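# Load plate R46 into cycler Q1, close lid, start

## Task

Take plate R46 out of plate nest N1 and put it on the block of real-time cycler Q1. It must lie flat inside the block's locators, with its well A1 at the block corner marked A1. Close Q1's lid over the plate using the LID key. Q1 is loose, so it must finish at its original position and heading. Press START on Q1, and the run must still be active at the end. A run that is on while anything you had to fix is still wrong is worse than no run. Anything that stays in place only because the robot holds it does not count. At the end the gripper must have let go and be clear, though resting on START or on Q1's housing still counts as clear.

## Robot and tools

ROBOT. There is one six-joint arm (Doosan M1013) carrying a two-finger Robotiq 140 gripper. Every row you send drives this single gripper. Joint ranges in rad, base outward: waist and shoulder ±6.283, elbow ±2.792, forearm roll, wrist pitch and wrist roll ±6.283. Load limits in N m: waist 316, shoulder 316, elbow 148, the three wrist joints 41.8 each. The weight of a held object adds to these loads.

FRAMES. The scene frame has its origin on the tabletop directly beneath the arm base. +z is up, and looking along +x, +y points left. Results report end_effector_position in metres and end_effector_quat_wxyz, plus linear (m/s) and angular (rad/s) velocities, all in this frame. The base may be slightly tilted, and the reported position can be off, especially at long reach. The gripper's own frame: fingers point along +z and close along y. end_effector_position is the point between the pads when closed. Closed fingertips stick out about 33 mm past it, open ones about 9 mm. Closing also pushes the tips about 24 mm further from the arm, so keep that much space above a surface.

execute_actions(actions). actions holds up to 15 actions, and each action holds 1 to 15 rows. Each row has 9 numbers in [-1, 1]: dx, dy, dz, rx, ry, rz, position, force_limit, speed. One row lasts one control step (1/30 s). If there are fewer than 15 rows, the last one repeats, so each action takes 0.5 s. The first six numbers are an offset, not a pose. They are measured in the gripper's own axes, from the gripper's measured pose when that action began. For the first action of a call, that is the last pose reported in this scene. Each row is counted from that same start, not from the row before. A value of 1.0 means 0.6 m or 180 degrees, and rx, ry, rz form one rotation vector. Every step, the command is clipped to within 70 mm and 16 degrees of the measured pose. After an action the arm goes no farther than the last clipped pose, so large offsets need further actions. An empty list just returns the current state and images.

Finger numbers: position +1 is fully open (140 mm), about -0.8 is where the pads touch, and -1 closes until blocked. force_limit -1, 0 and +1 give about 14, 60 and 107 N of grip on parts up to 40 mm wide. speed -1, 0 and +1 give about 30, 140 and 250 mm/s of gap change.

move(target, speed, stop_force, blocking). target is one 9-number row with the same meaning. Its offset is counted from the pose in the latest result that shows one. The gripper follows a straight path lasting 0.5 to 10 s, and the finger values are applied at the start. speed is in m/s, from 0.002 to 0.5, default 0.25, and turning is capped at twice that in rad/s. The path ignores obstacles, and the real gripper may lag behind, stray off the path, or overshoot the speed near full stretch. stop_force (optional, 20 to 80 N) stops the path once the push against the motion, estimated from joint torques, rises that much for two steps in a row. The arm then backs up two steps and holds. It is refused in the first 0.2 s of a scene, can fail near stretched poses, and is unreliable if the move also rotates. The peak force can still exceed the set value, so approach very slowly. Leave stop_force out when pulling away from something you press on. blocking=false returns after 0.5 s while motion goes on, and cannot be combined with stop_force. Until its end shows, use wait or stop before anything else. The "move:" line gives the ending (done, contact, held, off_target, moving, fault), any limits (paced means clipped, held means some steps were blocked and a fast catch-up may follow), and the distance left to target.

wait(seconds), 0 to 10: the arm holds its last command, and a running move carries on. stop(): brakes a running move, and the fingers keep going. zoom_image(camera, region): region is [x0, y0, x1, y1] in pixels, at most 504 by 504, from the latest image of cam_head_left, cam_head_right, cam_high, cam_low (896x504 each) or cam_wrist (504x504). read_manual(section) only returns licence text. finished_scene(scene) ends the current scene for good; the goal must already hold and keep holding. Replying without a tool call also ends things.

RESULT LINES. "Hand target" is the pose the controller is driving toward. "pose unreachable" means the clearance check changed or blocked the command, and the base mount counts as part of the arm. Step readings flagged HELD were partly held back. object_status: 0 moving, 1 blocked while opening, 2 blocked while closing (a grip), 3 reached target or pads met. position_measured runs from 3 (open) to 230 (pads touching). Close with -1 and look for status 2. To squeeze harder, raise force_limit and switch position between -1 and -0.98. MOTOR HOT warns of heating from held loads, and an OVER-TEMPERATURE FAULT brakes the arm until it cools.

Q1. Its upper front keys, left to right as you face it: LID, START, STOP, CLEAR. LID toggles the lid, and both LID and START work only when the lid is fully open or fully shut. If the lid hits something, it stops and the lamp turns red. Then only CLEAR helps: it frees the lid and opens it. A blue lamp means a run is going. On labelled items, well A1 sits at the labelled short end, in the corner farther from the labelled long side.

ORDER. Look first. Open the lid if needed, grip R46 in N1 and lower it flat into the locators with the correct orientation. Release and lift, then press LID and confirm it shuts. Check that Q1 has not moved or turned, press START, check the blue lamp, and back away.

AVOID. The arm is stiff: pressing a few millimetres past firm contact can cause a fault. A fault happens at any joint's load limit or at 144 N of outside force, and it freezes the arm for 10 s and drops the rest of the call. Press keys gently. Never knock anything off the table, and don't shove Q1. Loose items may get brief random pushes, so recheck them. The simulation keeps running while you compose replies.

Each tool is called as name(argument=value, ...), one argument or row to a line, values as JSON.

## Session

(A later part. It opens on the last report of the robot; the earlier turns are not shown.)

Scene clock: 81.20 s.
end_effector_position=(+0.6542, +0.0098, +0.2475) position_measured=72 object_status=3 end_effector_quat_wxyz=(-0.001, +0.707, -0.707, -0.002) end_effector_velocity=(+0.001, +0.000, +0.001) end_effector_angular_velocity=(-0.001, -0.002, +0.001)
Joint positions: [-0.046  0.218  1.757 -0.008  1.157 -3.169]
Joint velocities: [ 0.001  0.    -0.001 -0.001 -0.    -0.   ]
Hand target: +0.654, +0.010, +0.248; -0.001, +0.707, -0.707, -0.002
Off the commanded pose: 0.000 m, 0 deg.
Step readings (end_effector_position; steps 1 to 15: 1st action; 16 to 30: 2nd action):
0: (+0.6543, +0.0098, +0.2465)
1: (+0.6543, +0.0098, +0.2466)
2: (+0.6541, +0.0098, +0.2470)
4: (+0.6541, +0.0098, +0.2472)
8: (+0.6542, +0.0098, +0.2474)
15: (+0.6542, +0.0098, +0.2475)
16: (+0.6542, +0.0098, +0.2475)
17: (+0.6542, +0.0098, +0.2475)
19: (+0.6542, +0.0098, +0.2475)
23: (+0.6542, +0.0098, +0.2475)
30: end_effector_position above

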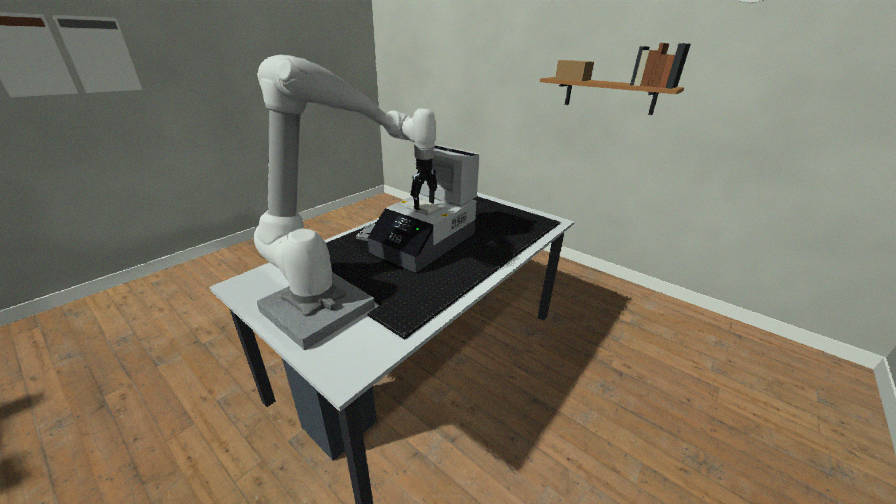

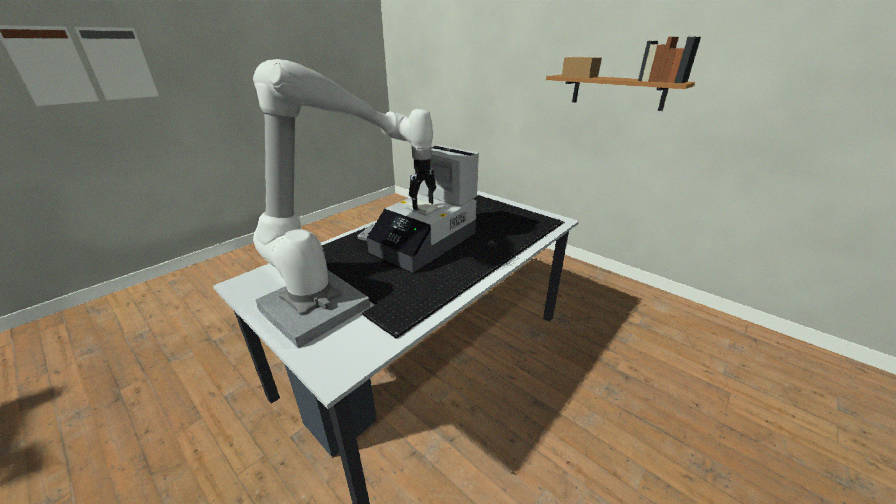

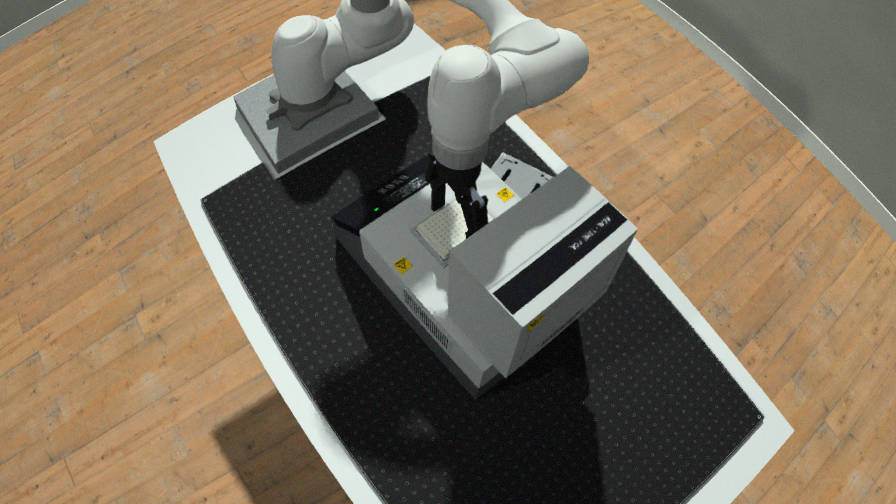

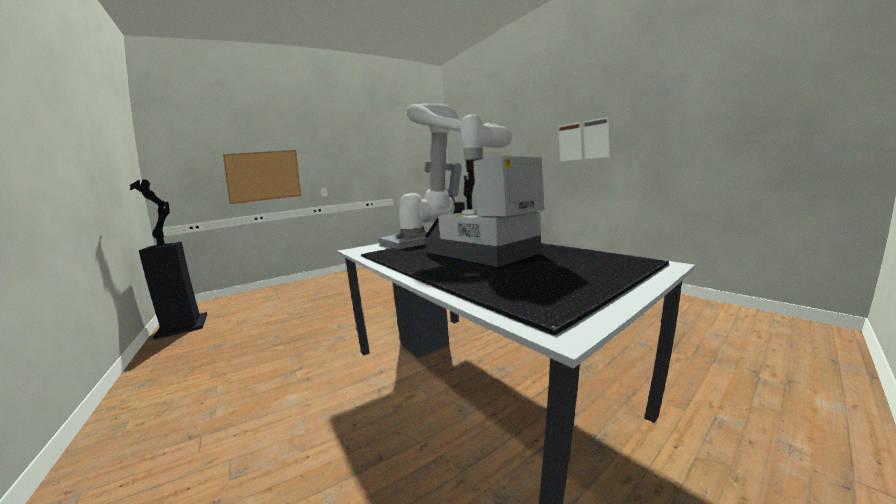

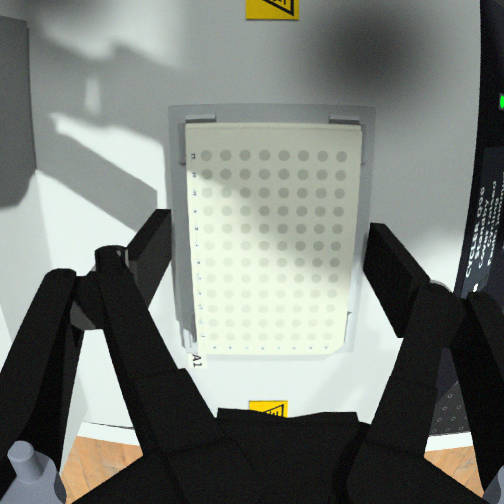

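move(
  target=[0,0,-0.09,0,0,0,0.45,0,0],
  speed=0.1,
)

move(
  target=[-0.0337,-0.369,0,0,0,0.5,-0.8,0,0.5],
  speed=0.2,
)

Scene clock: 82.33 s.
end_effector_position=(+0.6543, +0.0095, +0.3015) position_measured=72 object_status=3 end_effector_quat_wxyz=(-0.001, +0.707, -0.707, -0.002) end_effector_velocity=(-0.001, +0.000, -0.001) end_effector_angular_velocity=(+0.001, +0.002, -0.000)
Joint positions: [-0.045  0.186  1.693 -0.007  1.252 -3.169]
Joint velocities: [0.    0.    0.001 0.001 0.    0.   ]
Hand target: +0.654, +0.010, +0.302; -0.001, +0.707, -0.707, -0.002
Off the commanded pose: 0.000 m, 0 deg.
move: done

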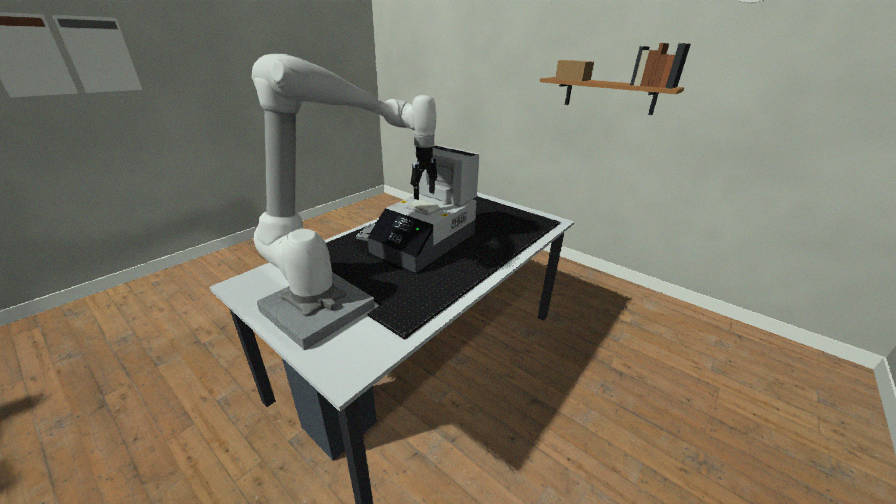

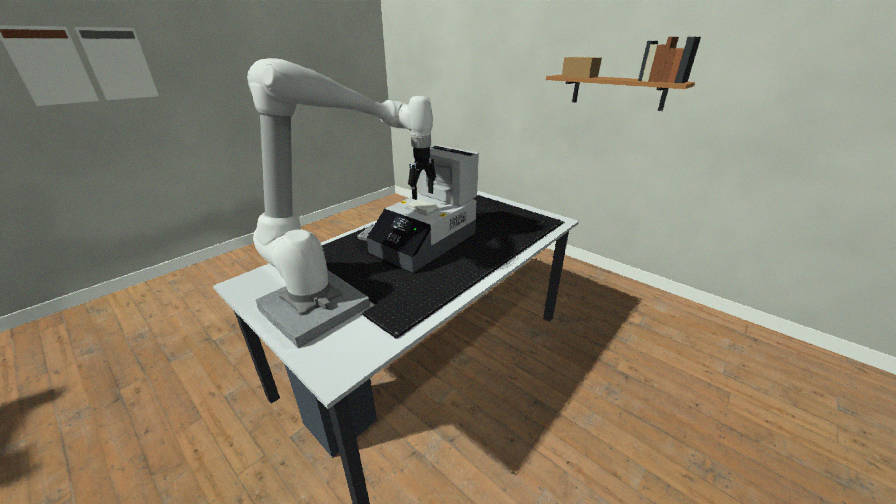

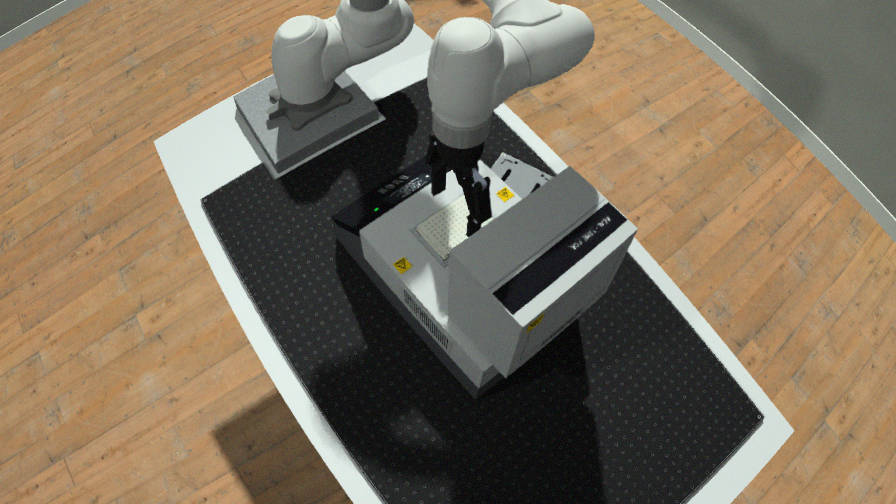

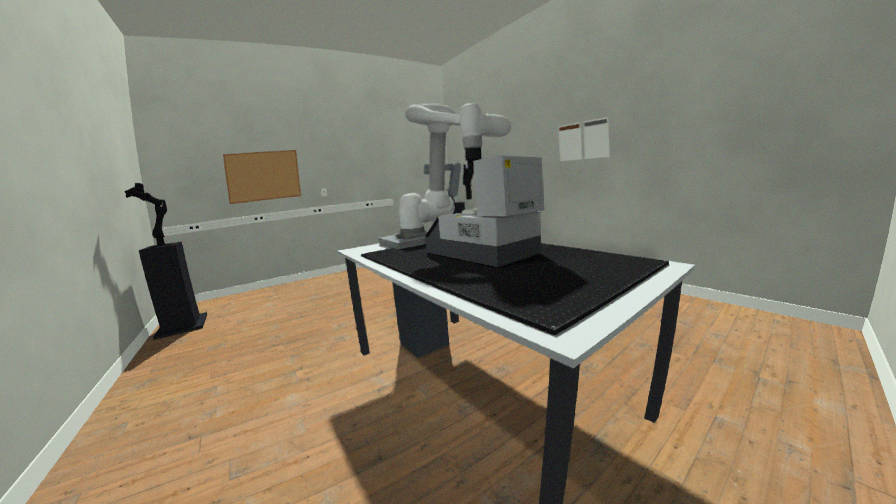

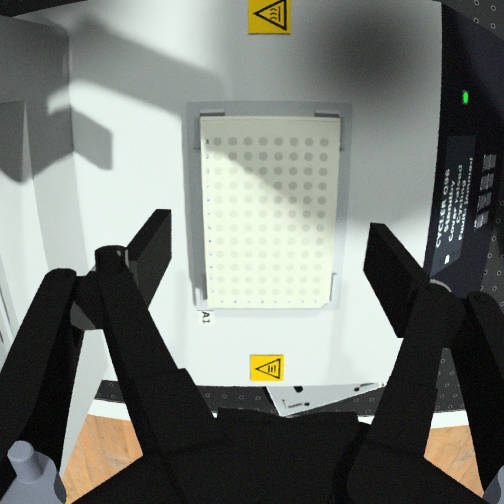

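Scene clock: 94.30 s.
end_effector_position=(+0.7380, +0.0189, +0.2903) position_measured=229 object_status=3 end_effector_quat_wxyz=(-0.024, -0.406, +0.913, +0.014) end_effector_velocity=(+0.000, -0.000, -0.000) end_effector_angular_velocity=(-0.000, -0.000, -0.000)
Joint positions: [-0.029  0.348  1.502 -0.007  1.334 -2.42 ]
Joint velocities: [-0.001  0.001 -0.001 -0.    -0.    -0.   ]
Hand target: +0.738, +0.019, +0.290; -0.023, -0.406, +0.913, +0.013
Off the commanded pose: 0.139 m, 48 deg.
FORCE FAULT: contact force on the arm reached its limit, and the arm stopped for 10 seconds. The contact can be on any part of the arm, not only on its tool. That time counts as 20 of the actions that you can send in this scene. The arm's remaining commands of this call were not run. The arm holds still and accepts commands again. Move the arm away from the contact; if what it grips holds it there, let go first. Pushing or pulling that hard again can fault the arm again.
move: fault

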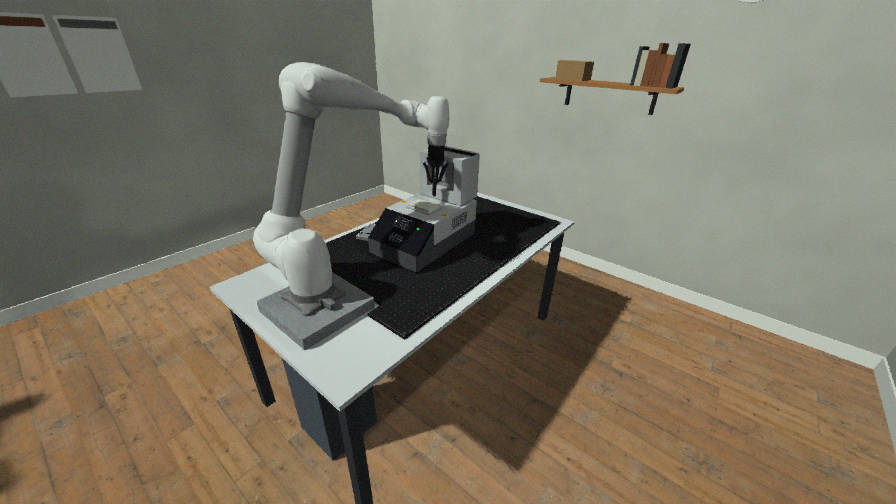

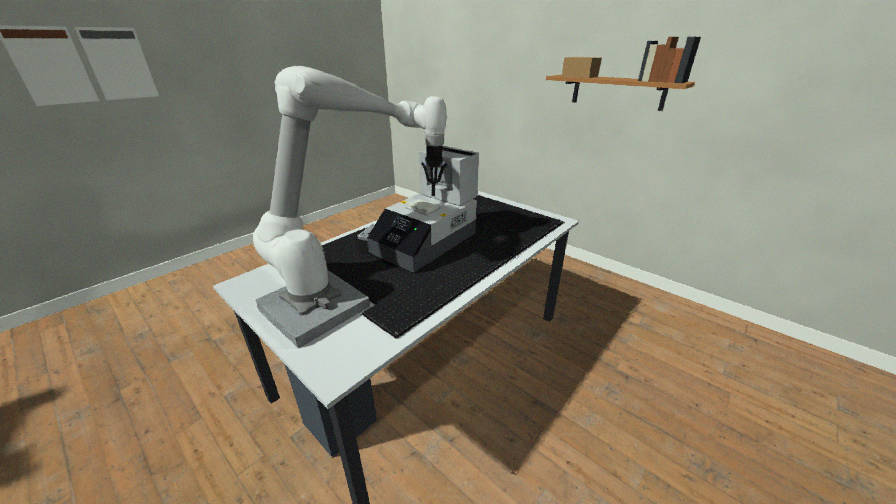

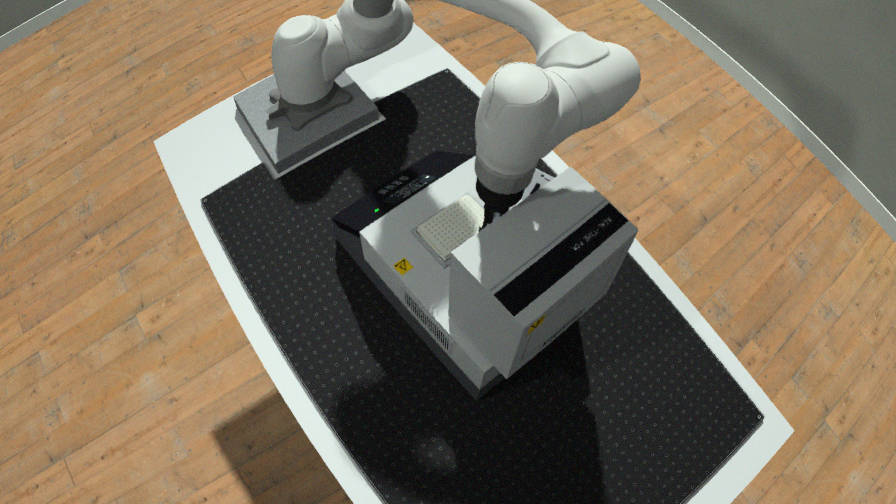

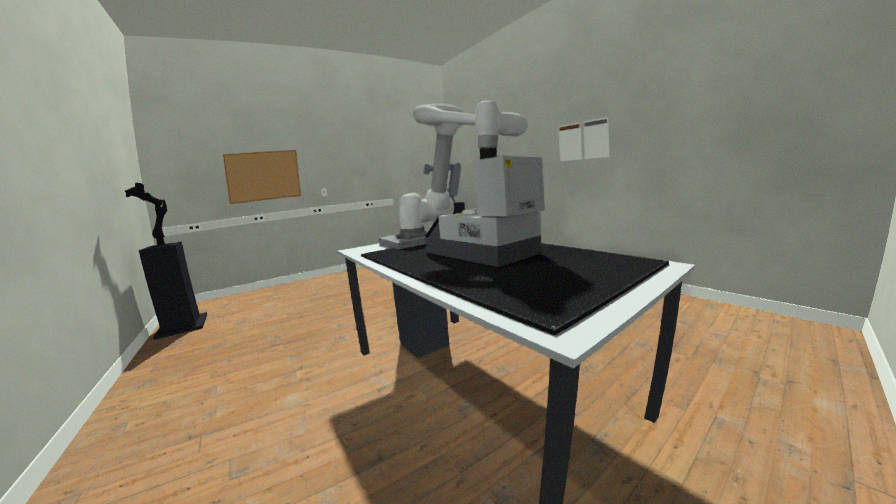

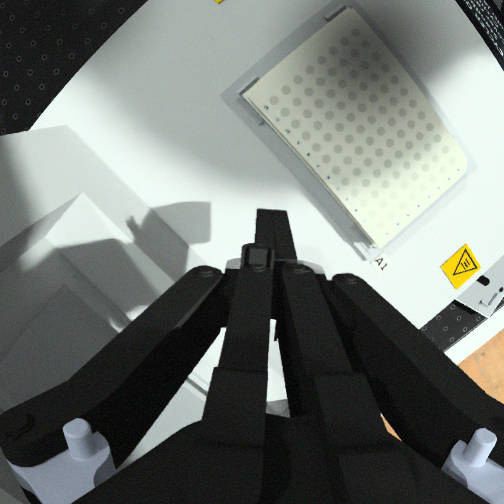

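move(
  target=[0.1675,0.1855,0,0,0,0,-0.8,0,0.5],
  speed=0.1,
)

Scene clock: 96.30 s.
end_effector_position=(+0.5882, +0.0189, +0.2985) position_measured=229 object_status=3 end_effector_quat_wxyz=(-0.024, -0.406, +0.913, +0.014) end_effector_velocity=(-0.000, +0.000, -0.000) end_effector_angular_velocity=(-0.001, +0.000, +0.001)
Joint positions: [-0.033  0.113  1.787 -0.007  1.284 -2.423]
Joint velocities: [ 0.    -0.001  0.001 -0.001 -0.    -0.001]
Hand target: +0.588, +0.019, +0.299; -0.024, -0.406, +0.913, +0.014
Off the commanded pose: 0.000 m, 0 deg.
move: done

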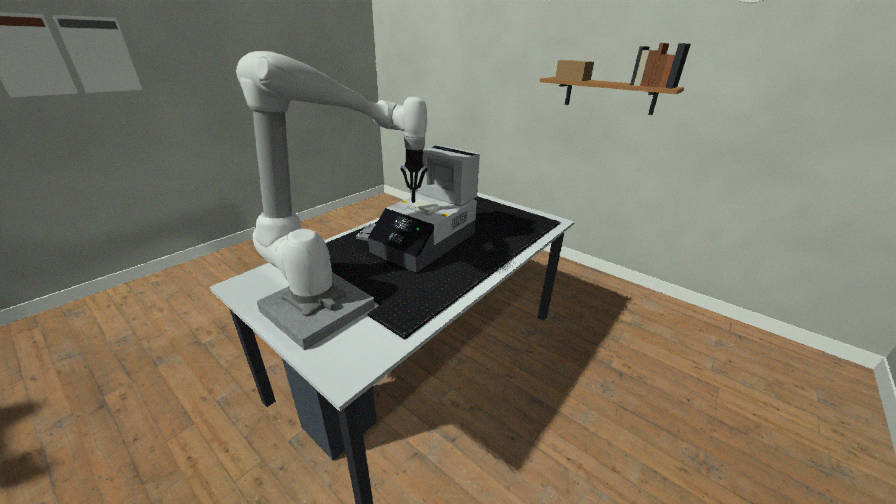

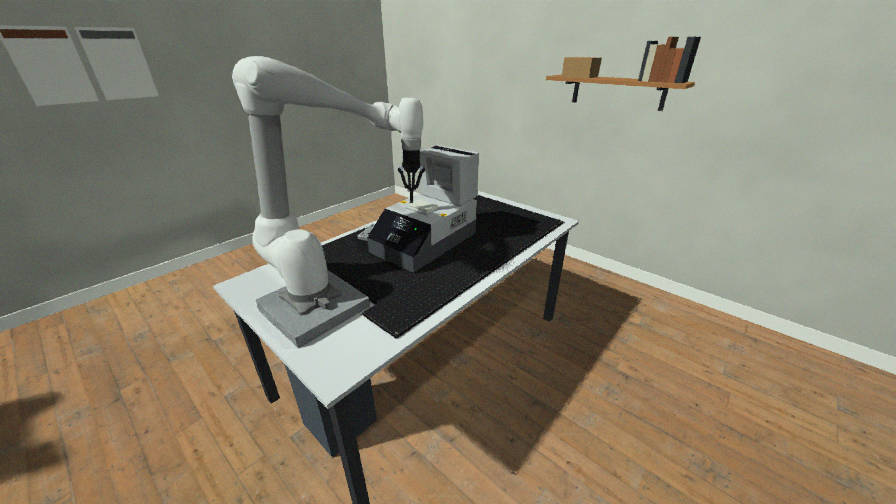

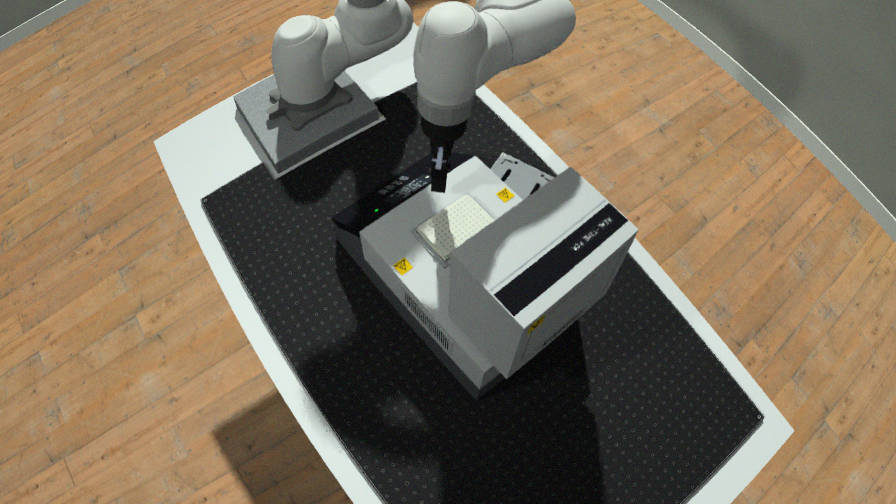

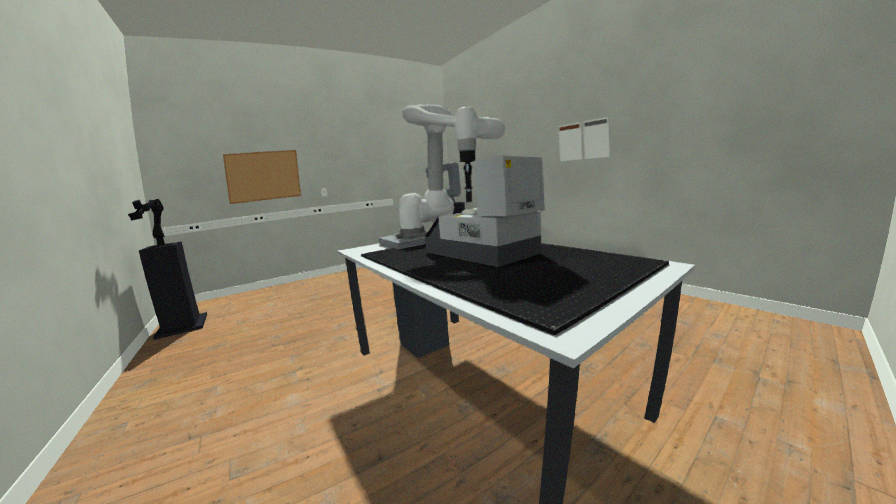

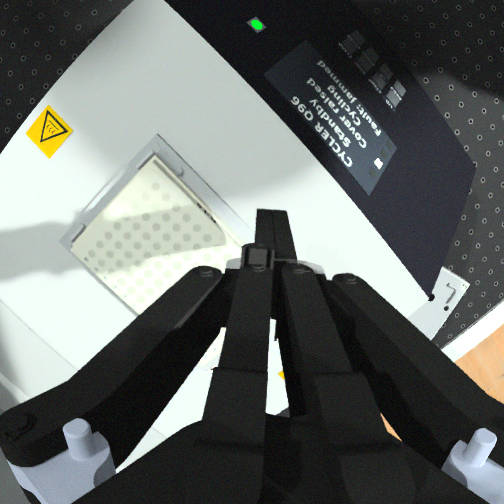

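zoom_image(
  camera="cam_high",
  region=[320, 140, 660, 410],
)

Region (320, 140, 660, 410) of cam_high's 896x504 image, scaled by 1.482, with more detail than that image has; it fills the top 400 rows of this view, and the rest is white.

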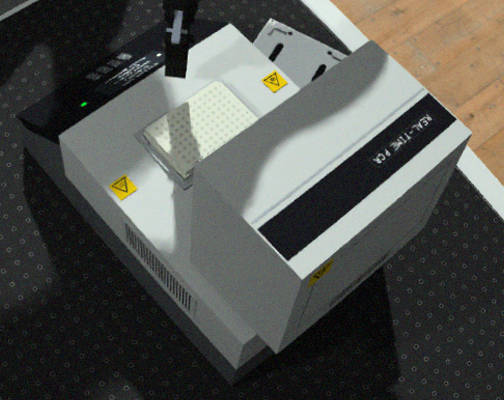

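move(
  target=[0.1597,0.2043,0.0808,0.014,-0.010,0.266,-0.8,0,0.5],
  speed=0.15,
)

Scene clock: 100.23 s.
end_effector_position=(+0.4306, +0.0303, +0.2588) position_measured=229 object_status=3 end_effector_quat_wxyz=(-0.004, -0.001, +1.000, -0.010) end_effector_velocity=(-0.001, +0.001, -0.000) end_effector_angular_velocity=(+0.001, +0.001, -0.000)
Joint positions: [ 0.006 -0.139  2.115 -0.036  1.164 -1.537]
Joint velocities: [ 0.001 -0.     0.001  0.001  0.     0.001]
Hand target: +0.431, +0.030, +0.259; -0.004, -0.001, +1.000, -0.010
Off the commanded pose: 0.000 m, 0 deg.
move: done

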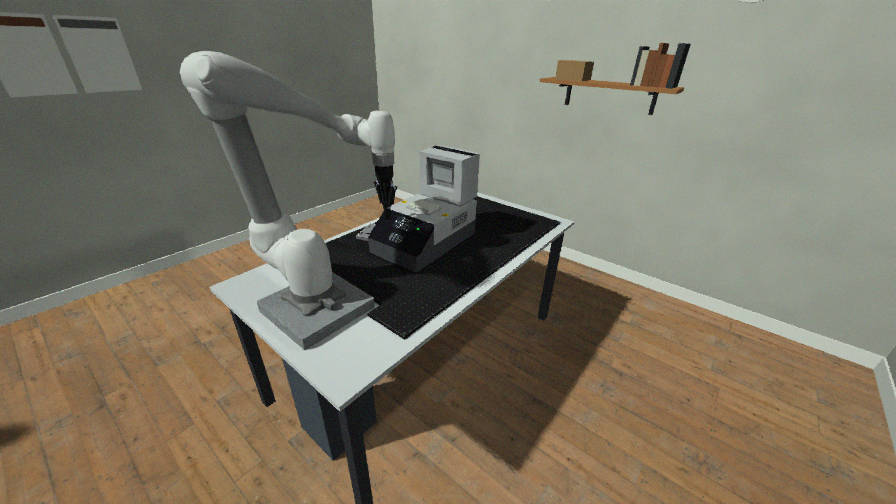

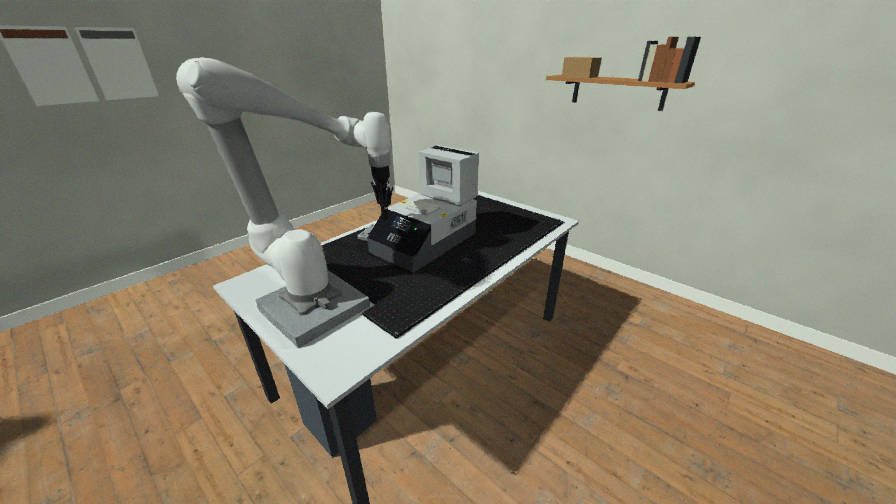

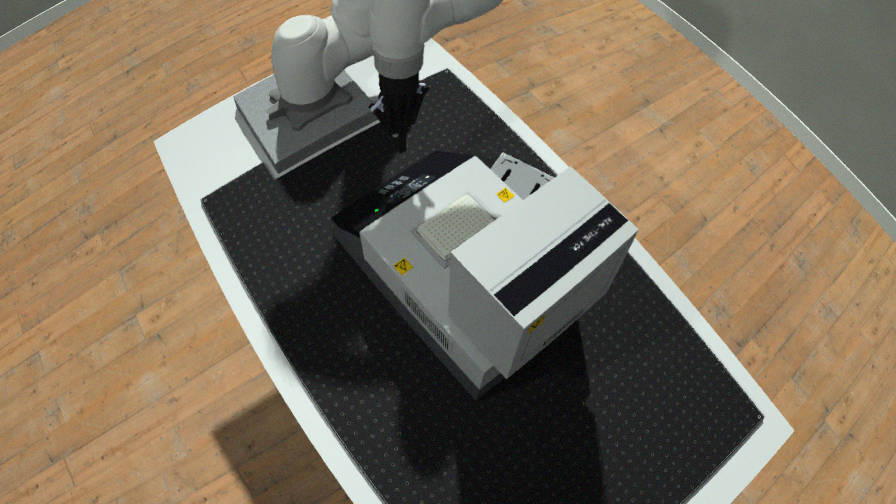

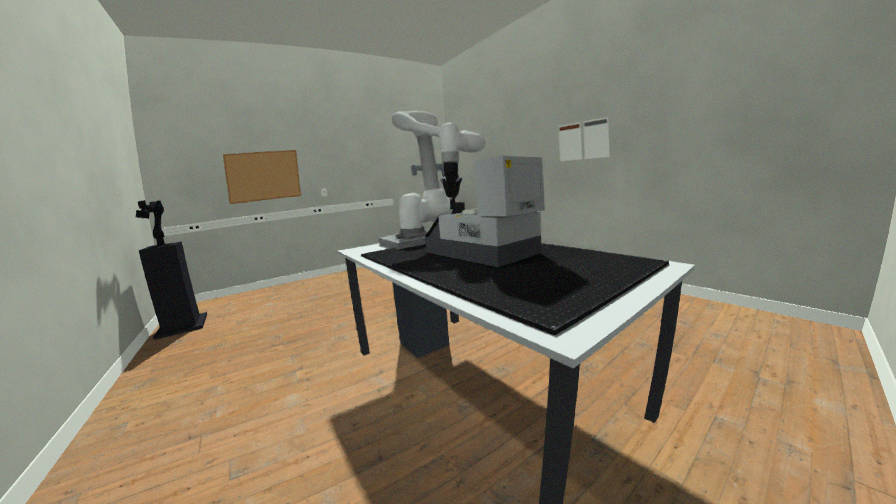

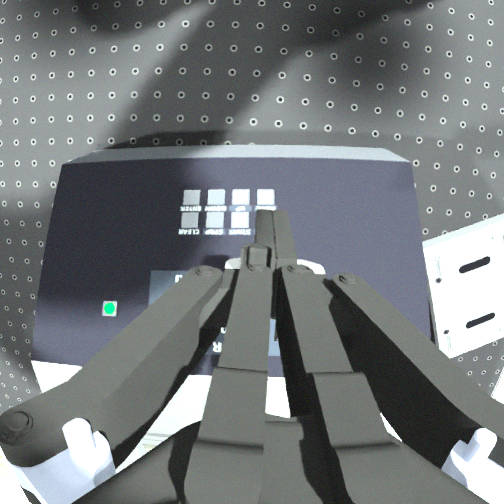

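move(
  target=[-0.004,-0.0005,0.121,0,0,0,-0.8,0,0.5],
  speed=0.08,
)

Scene clock: 104.90 s.
end_effector_position=(+0.4322, +0.0286, +0.1862) position_measured=229 object_status=3 end_effector_quat_wxyz=(-0.004, -0.001, +1.000, -0.010) end_effector_velocity=(-0.000, +0.000, -0.000) end_effector_angular_velocity=(+0.001, +0.000, -0.000)
Joint positions: [ 0.    -0.07   2.201 -0.039  1.008 -1.537]
Joint velocities: [ 0.     0.     0.     0.001 -0.    -0.   ]
Hand target: +0.432, +0.029, +0.186; -0.004, -0.001, +1.000, -0.010
Off the commanded pose: 0.000 m, 0 deg.
move: done

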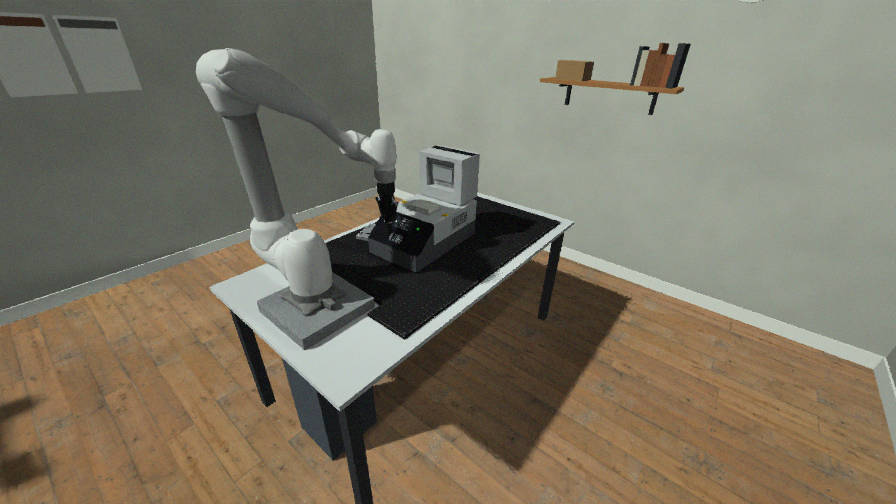

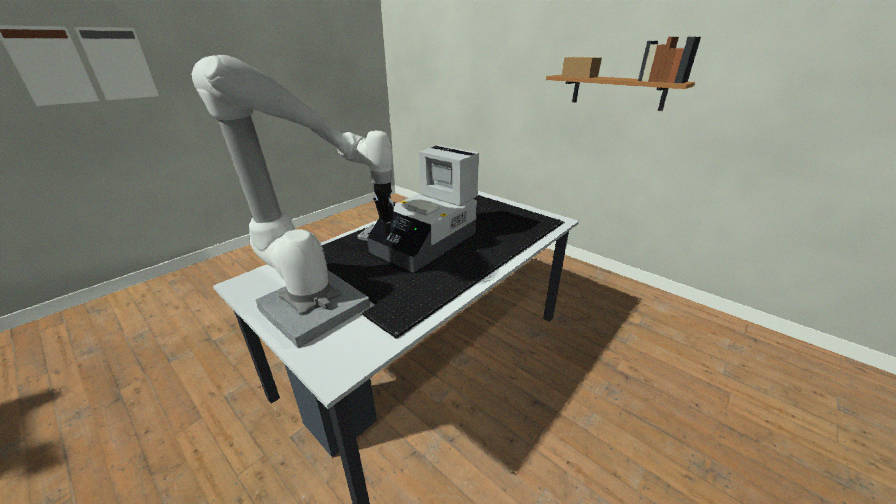

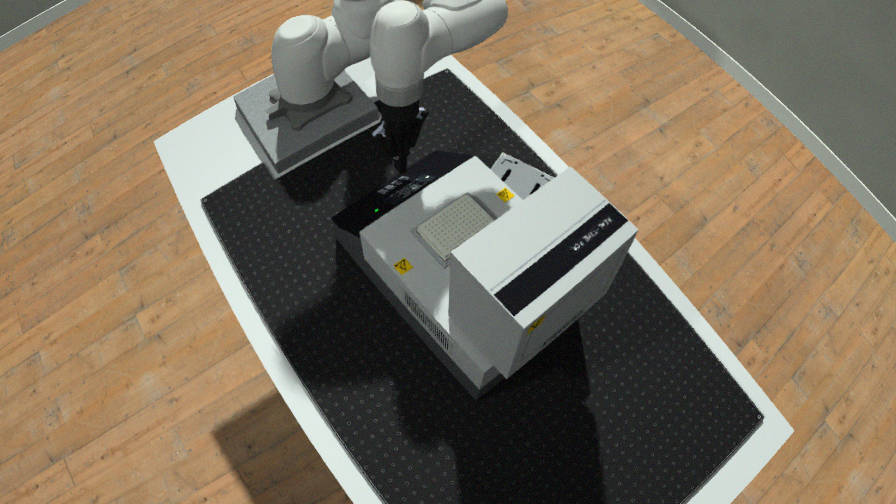

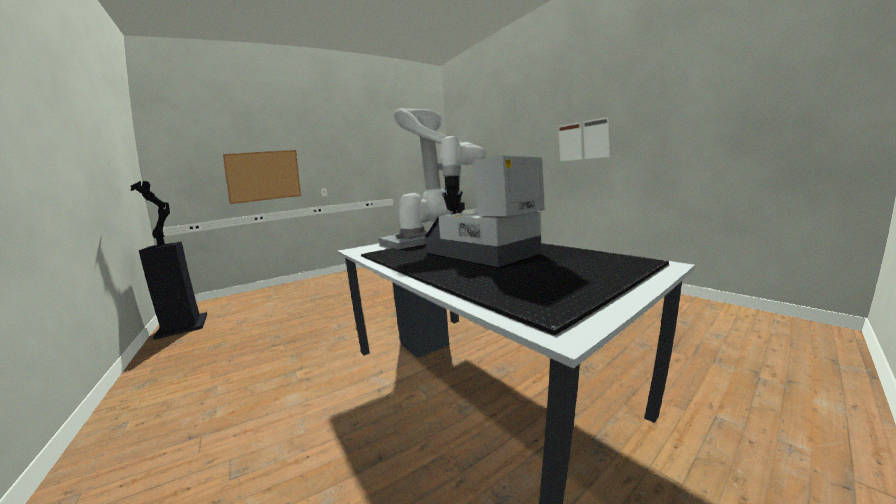

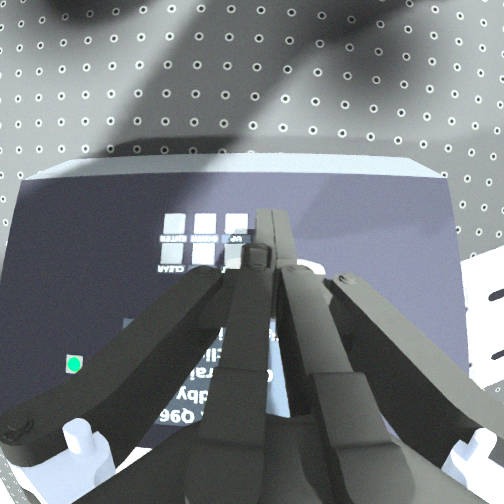

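move(
  target=[-0.001,0.001,0.04,0,0,0,-0.8,0,0.5],
  speed=0.004,
  stop_force=20,
)

Scene clock: 110.17 s.
end_effector_position=(+0.4324, +0.0287, +0.1669) position_measured=229 object_status=3 end_effector_quat_wxyz=(-0.005, -0.001, +1.000, -0.010) end_effector_velocity=(-0.000, -0.000, -0.000) end_effector_angular_velocity=(+0.000, +0.001, +0.000)
Joint positions: [-0.    -0.048  2.222 -0.04   0.965 -1.536]
Joint velocities: [-0.     0.     0.     0.     0.001 -0.001]
Hand target: +0.433, +0.029, +0.167; -0.004, -0.001, +1.000, -0.010
Off the commanded pose: 0.005 m, 0 deg.
move: contact

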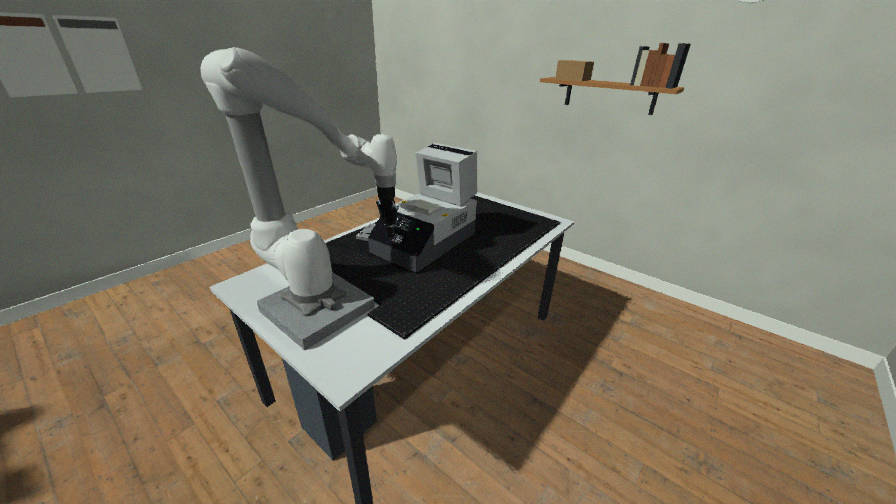

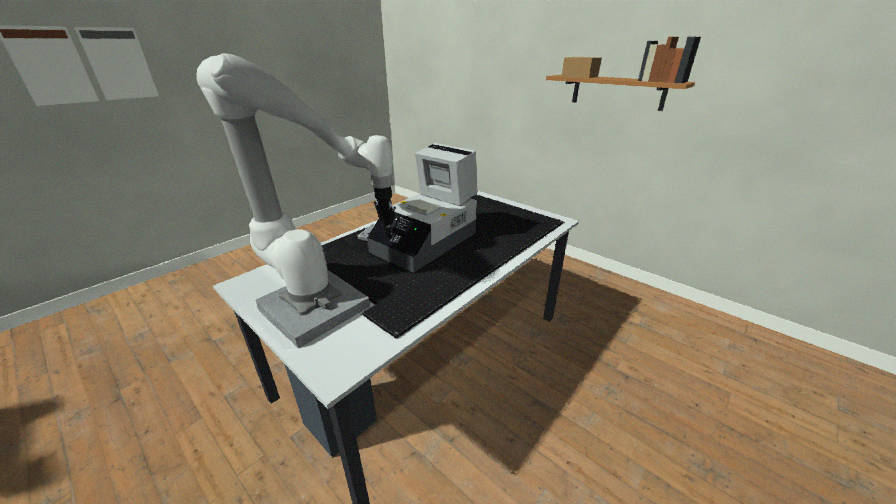

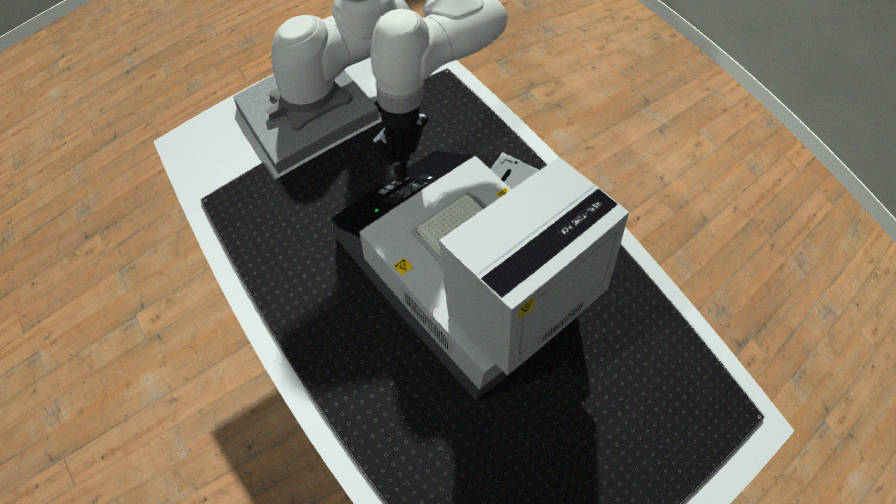

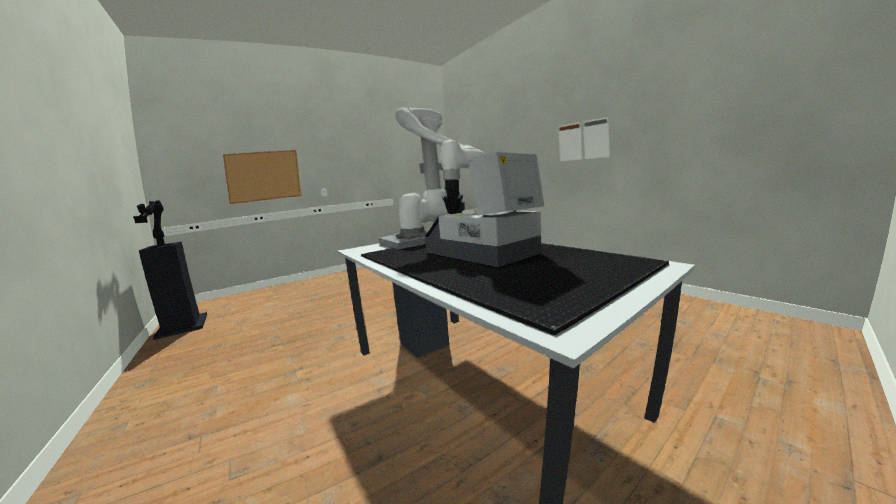

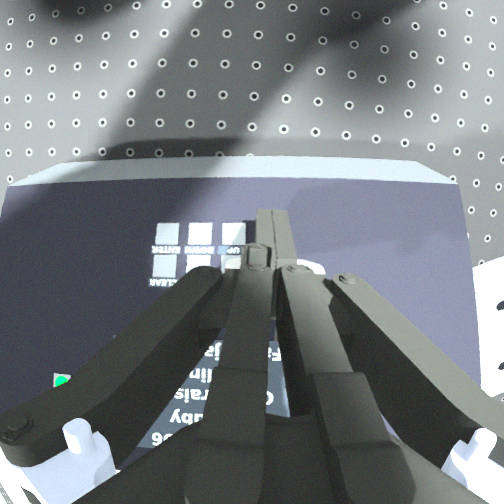

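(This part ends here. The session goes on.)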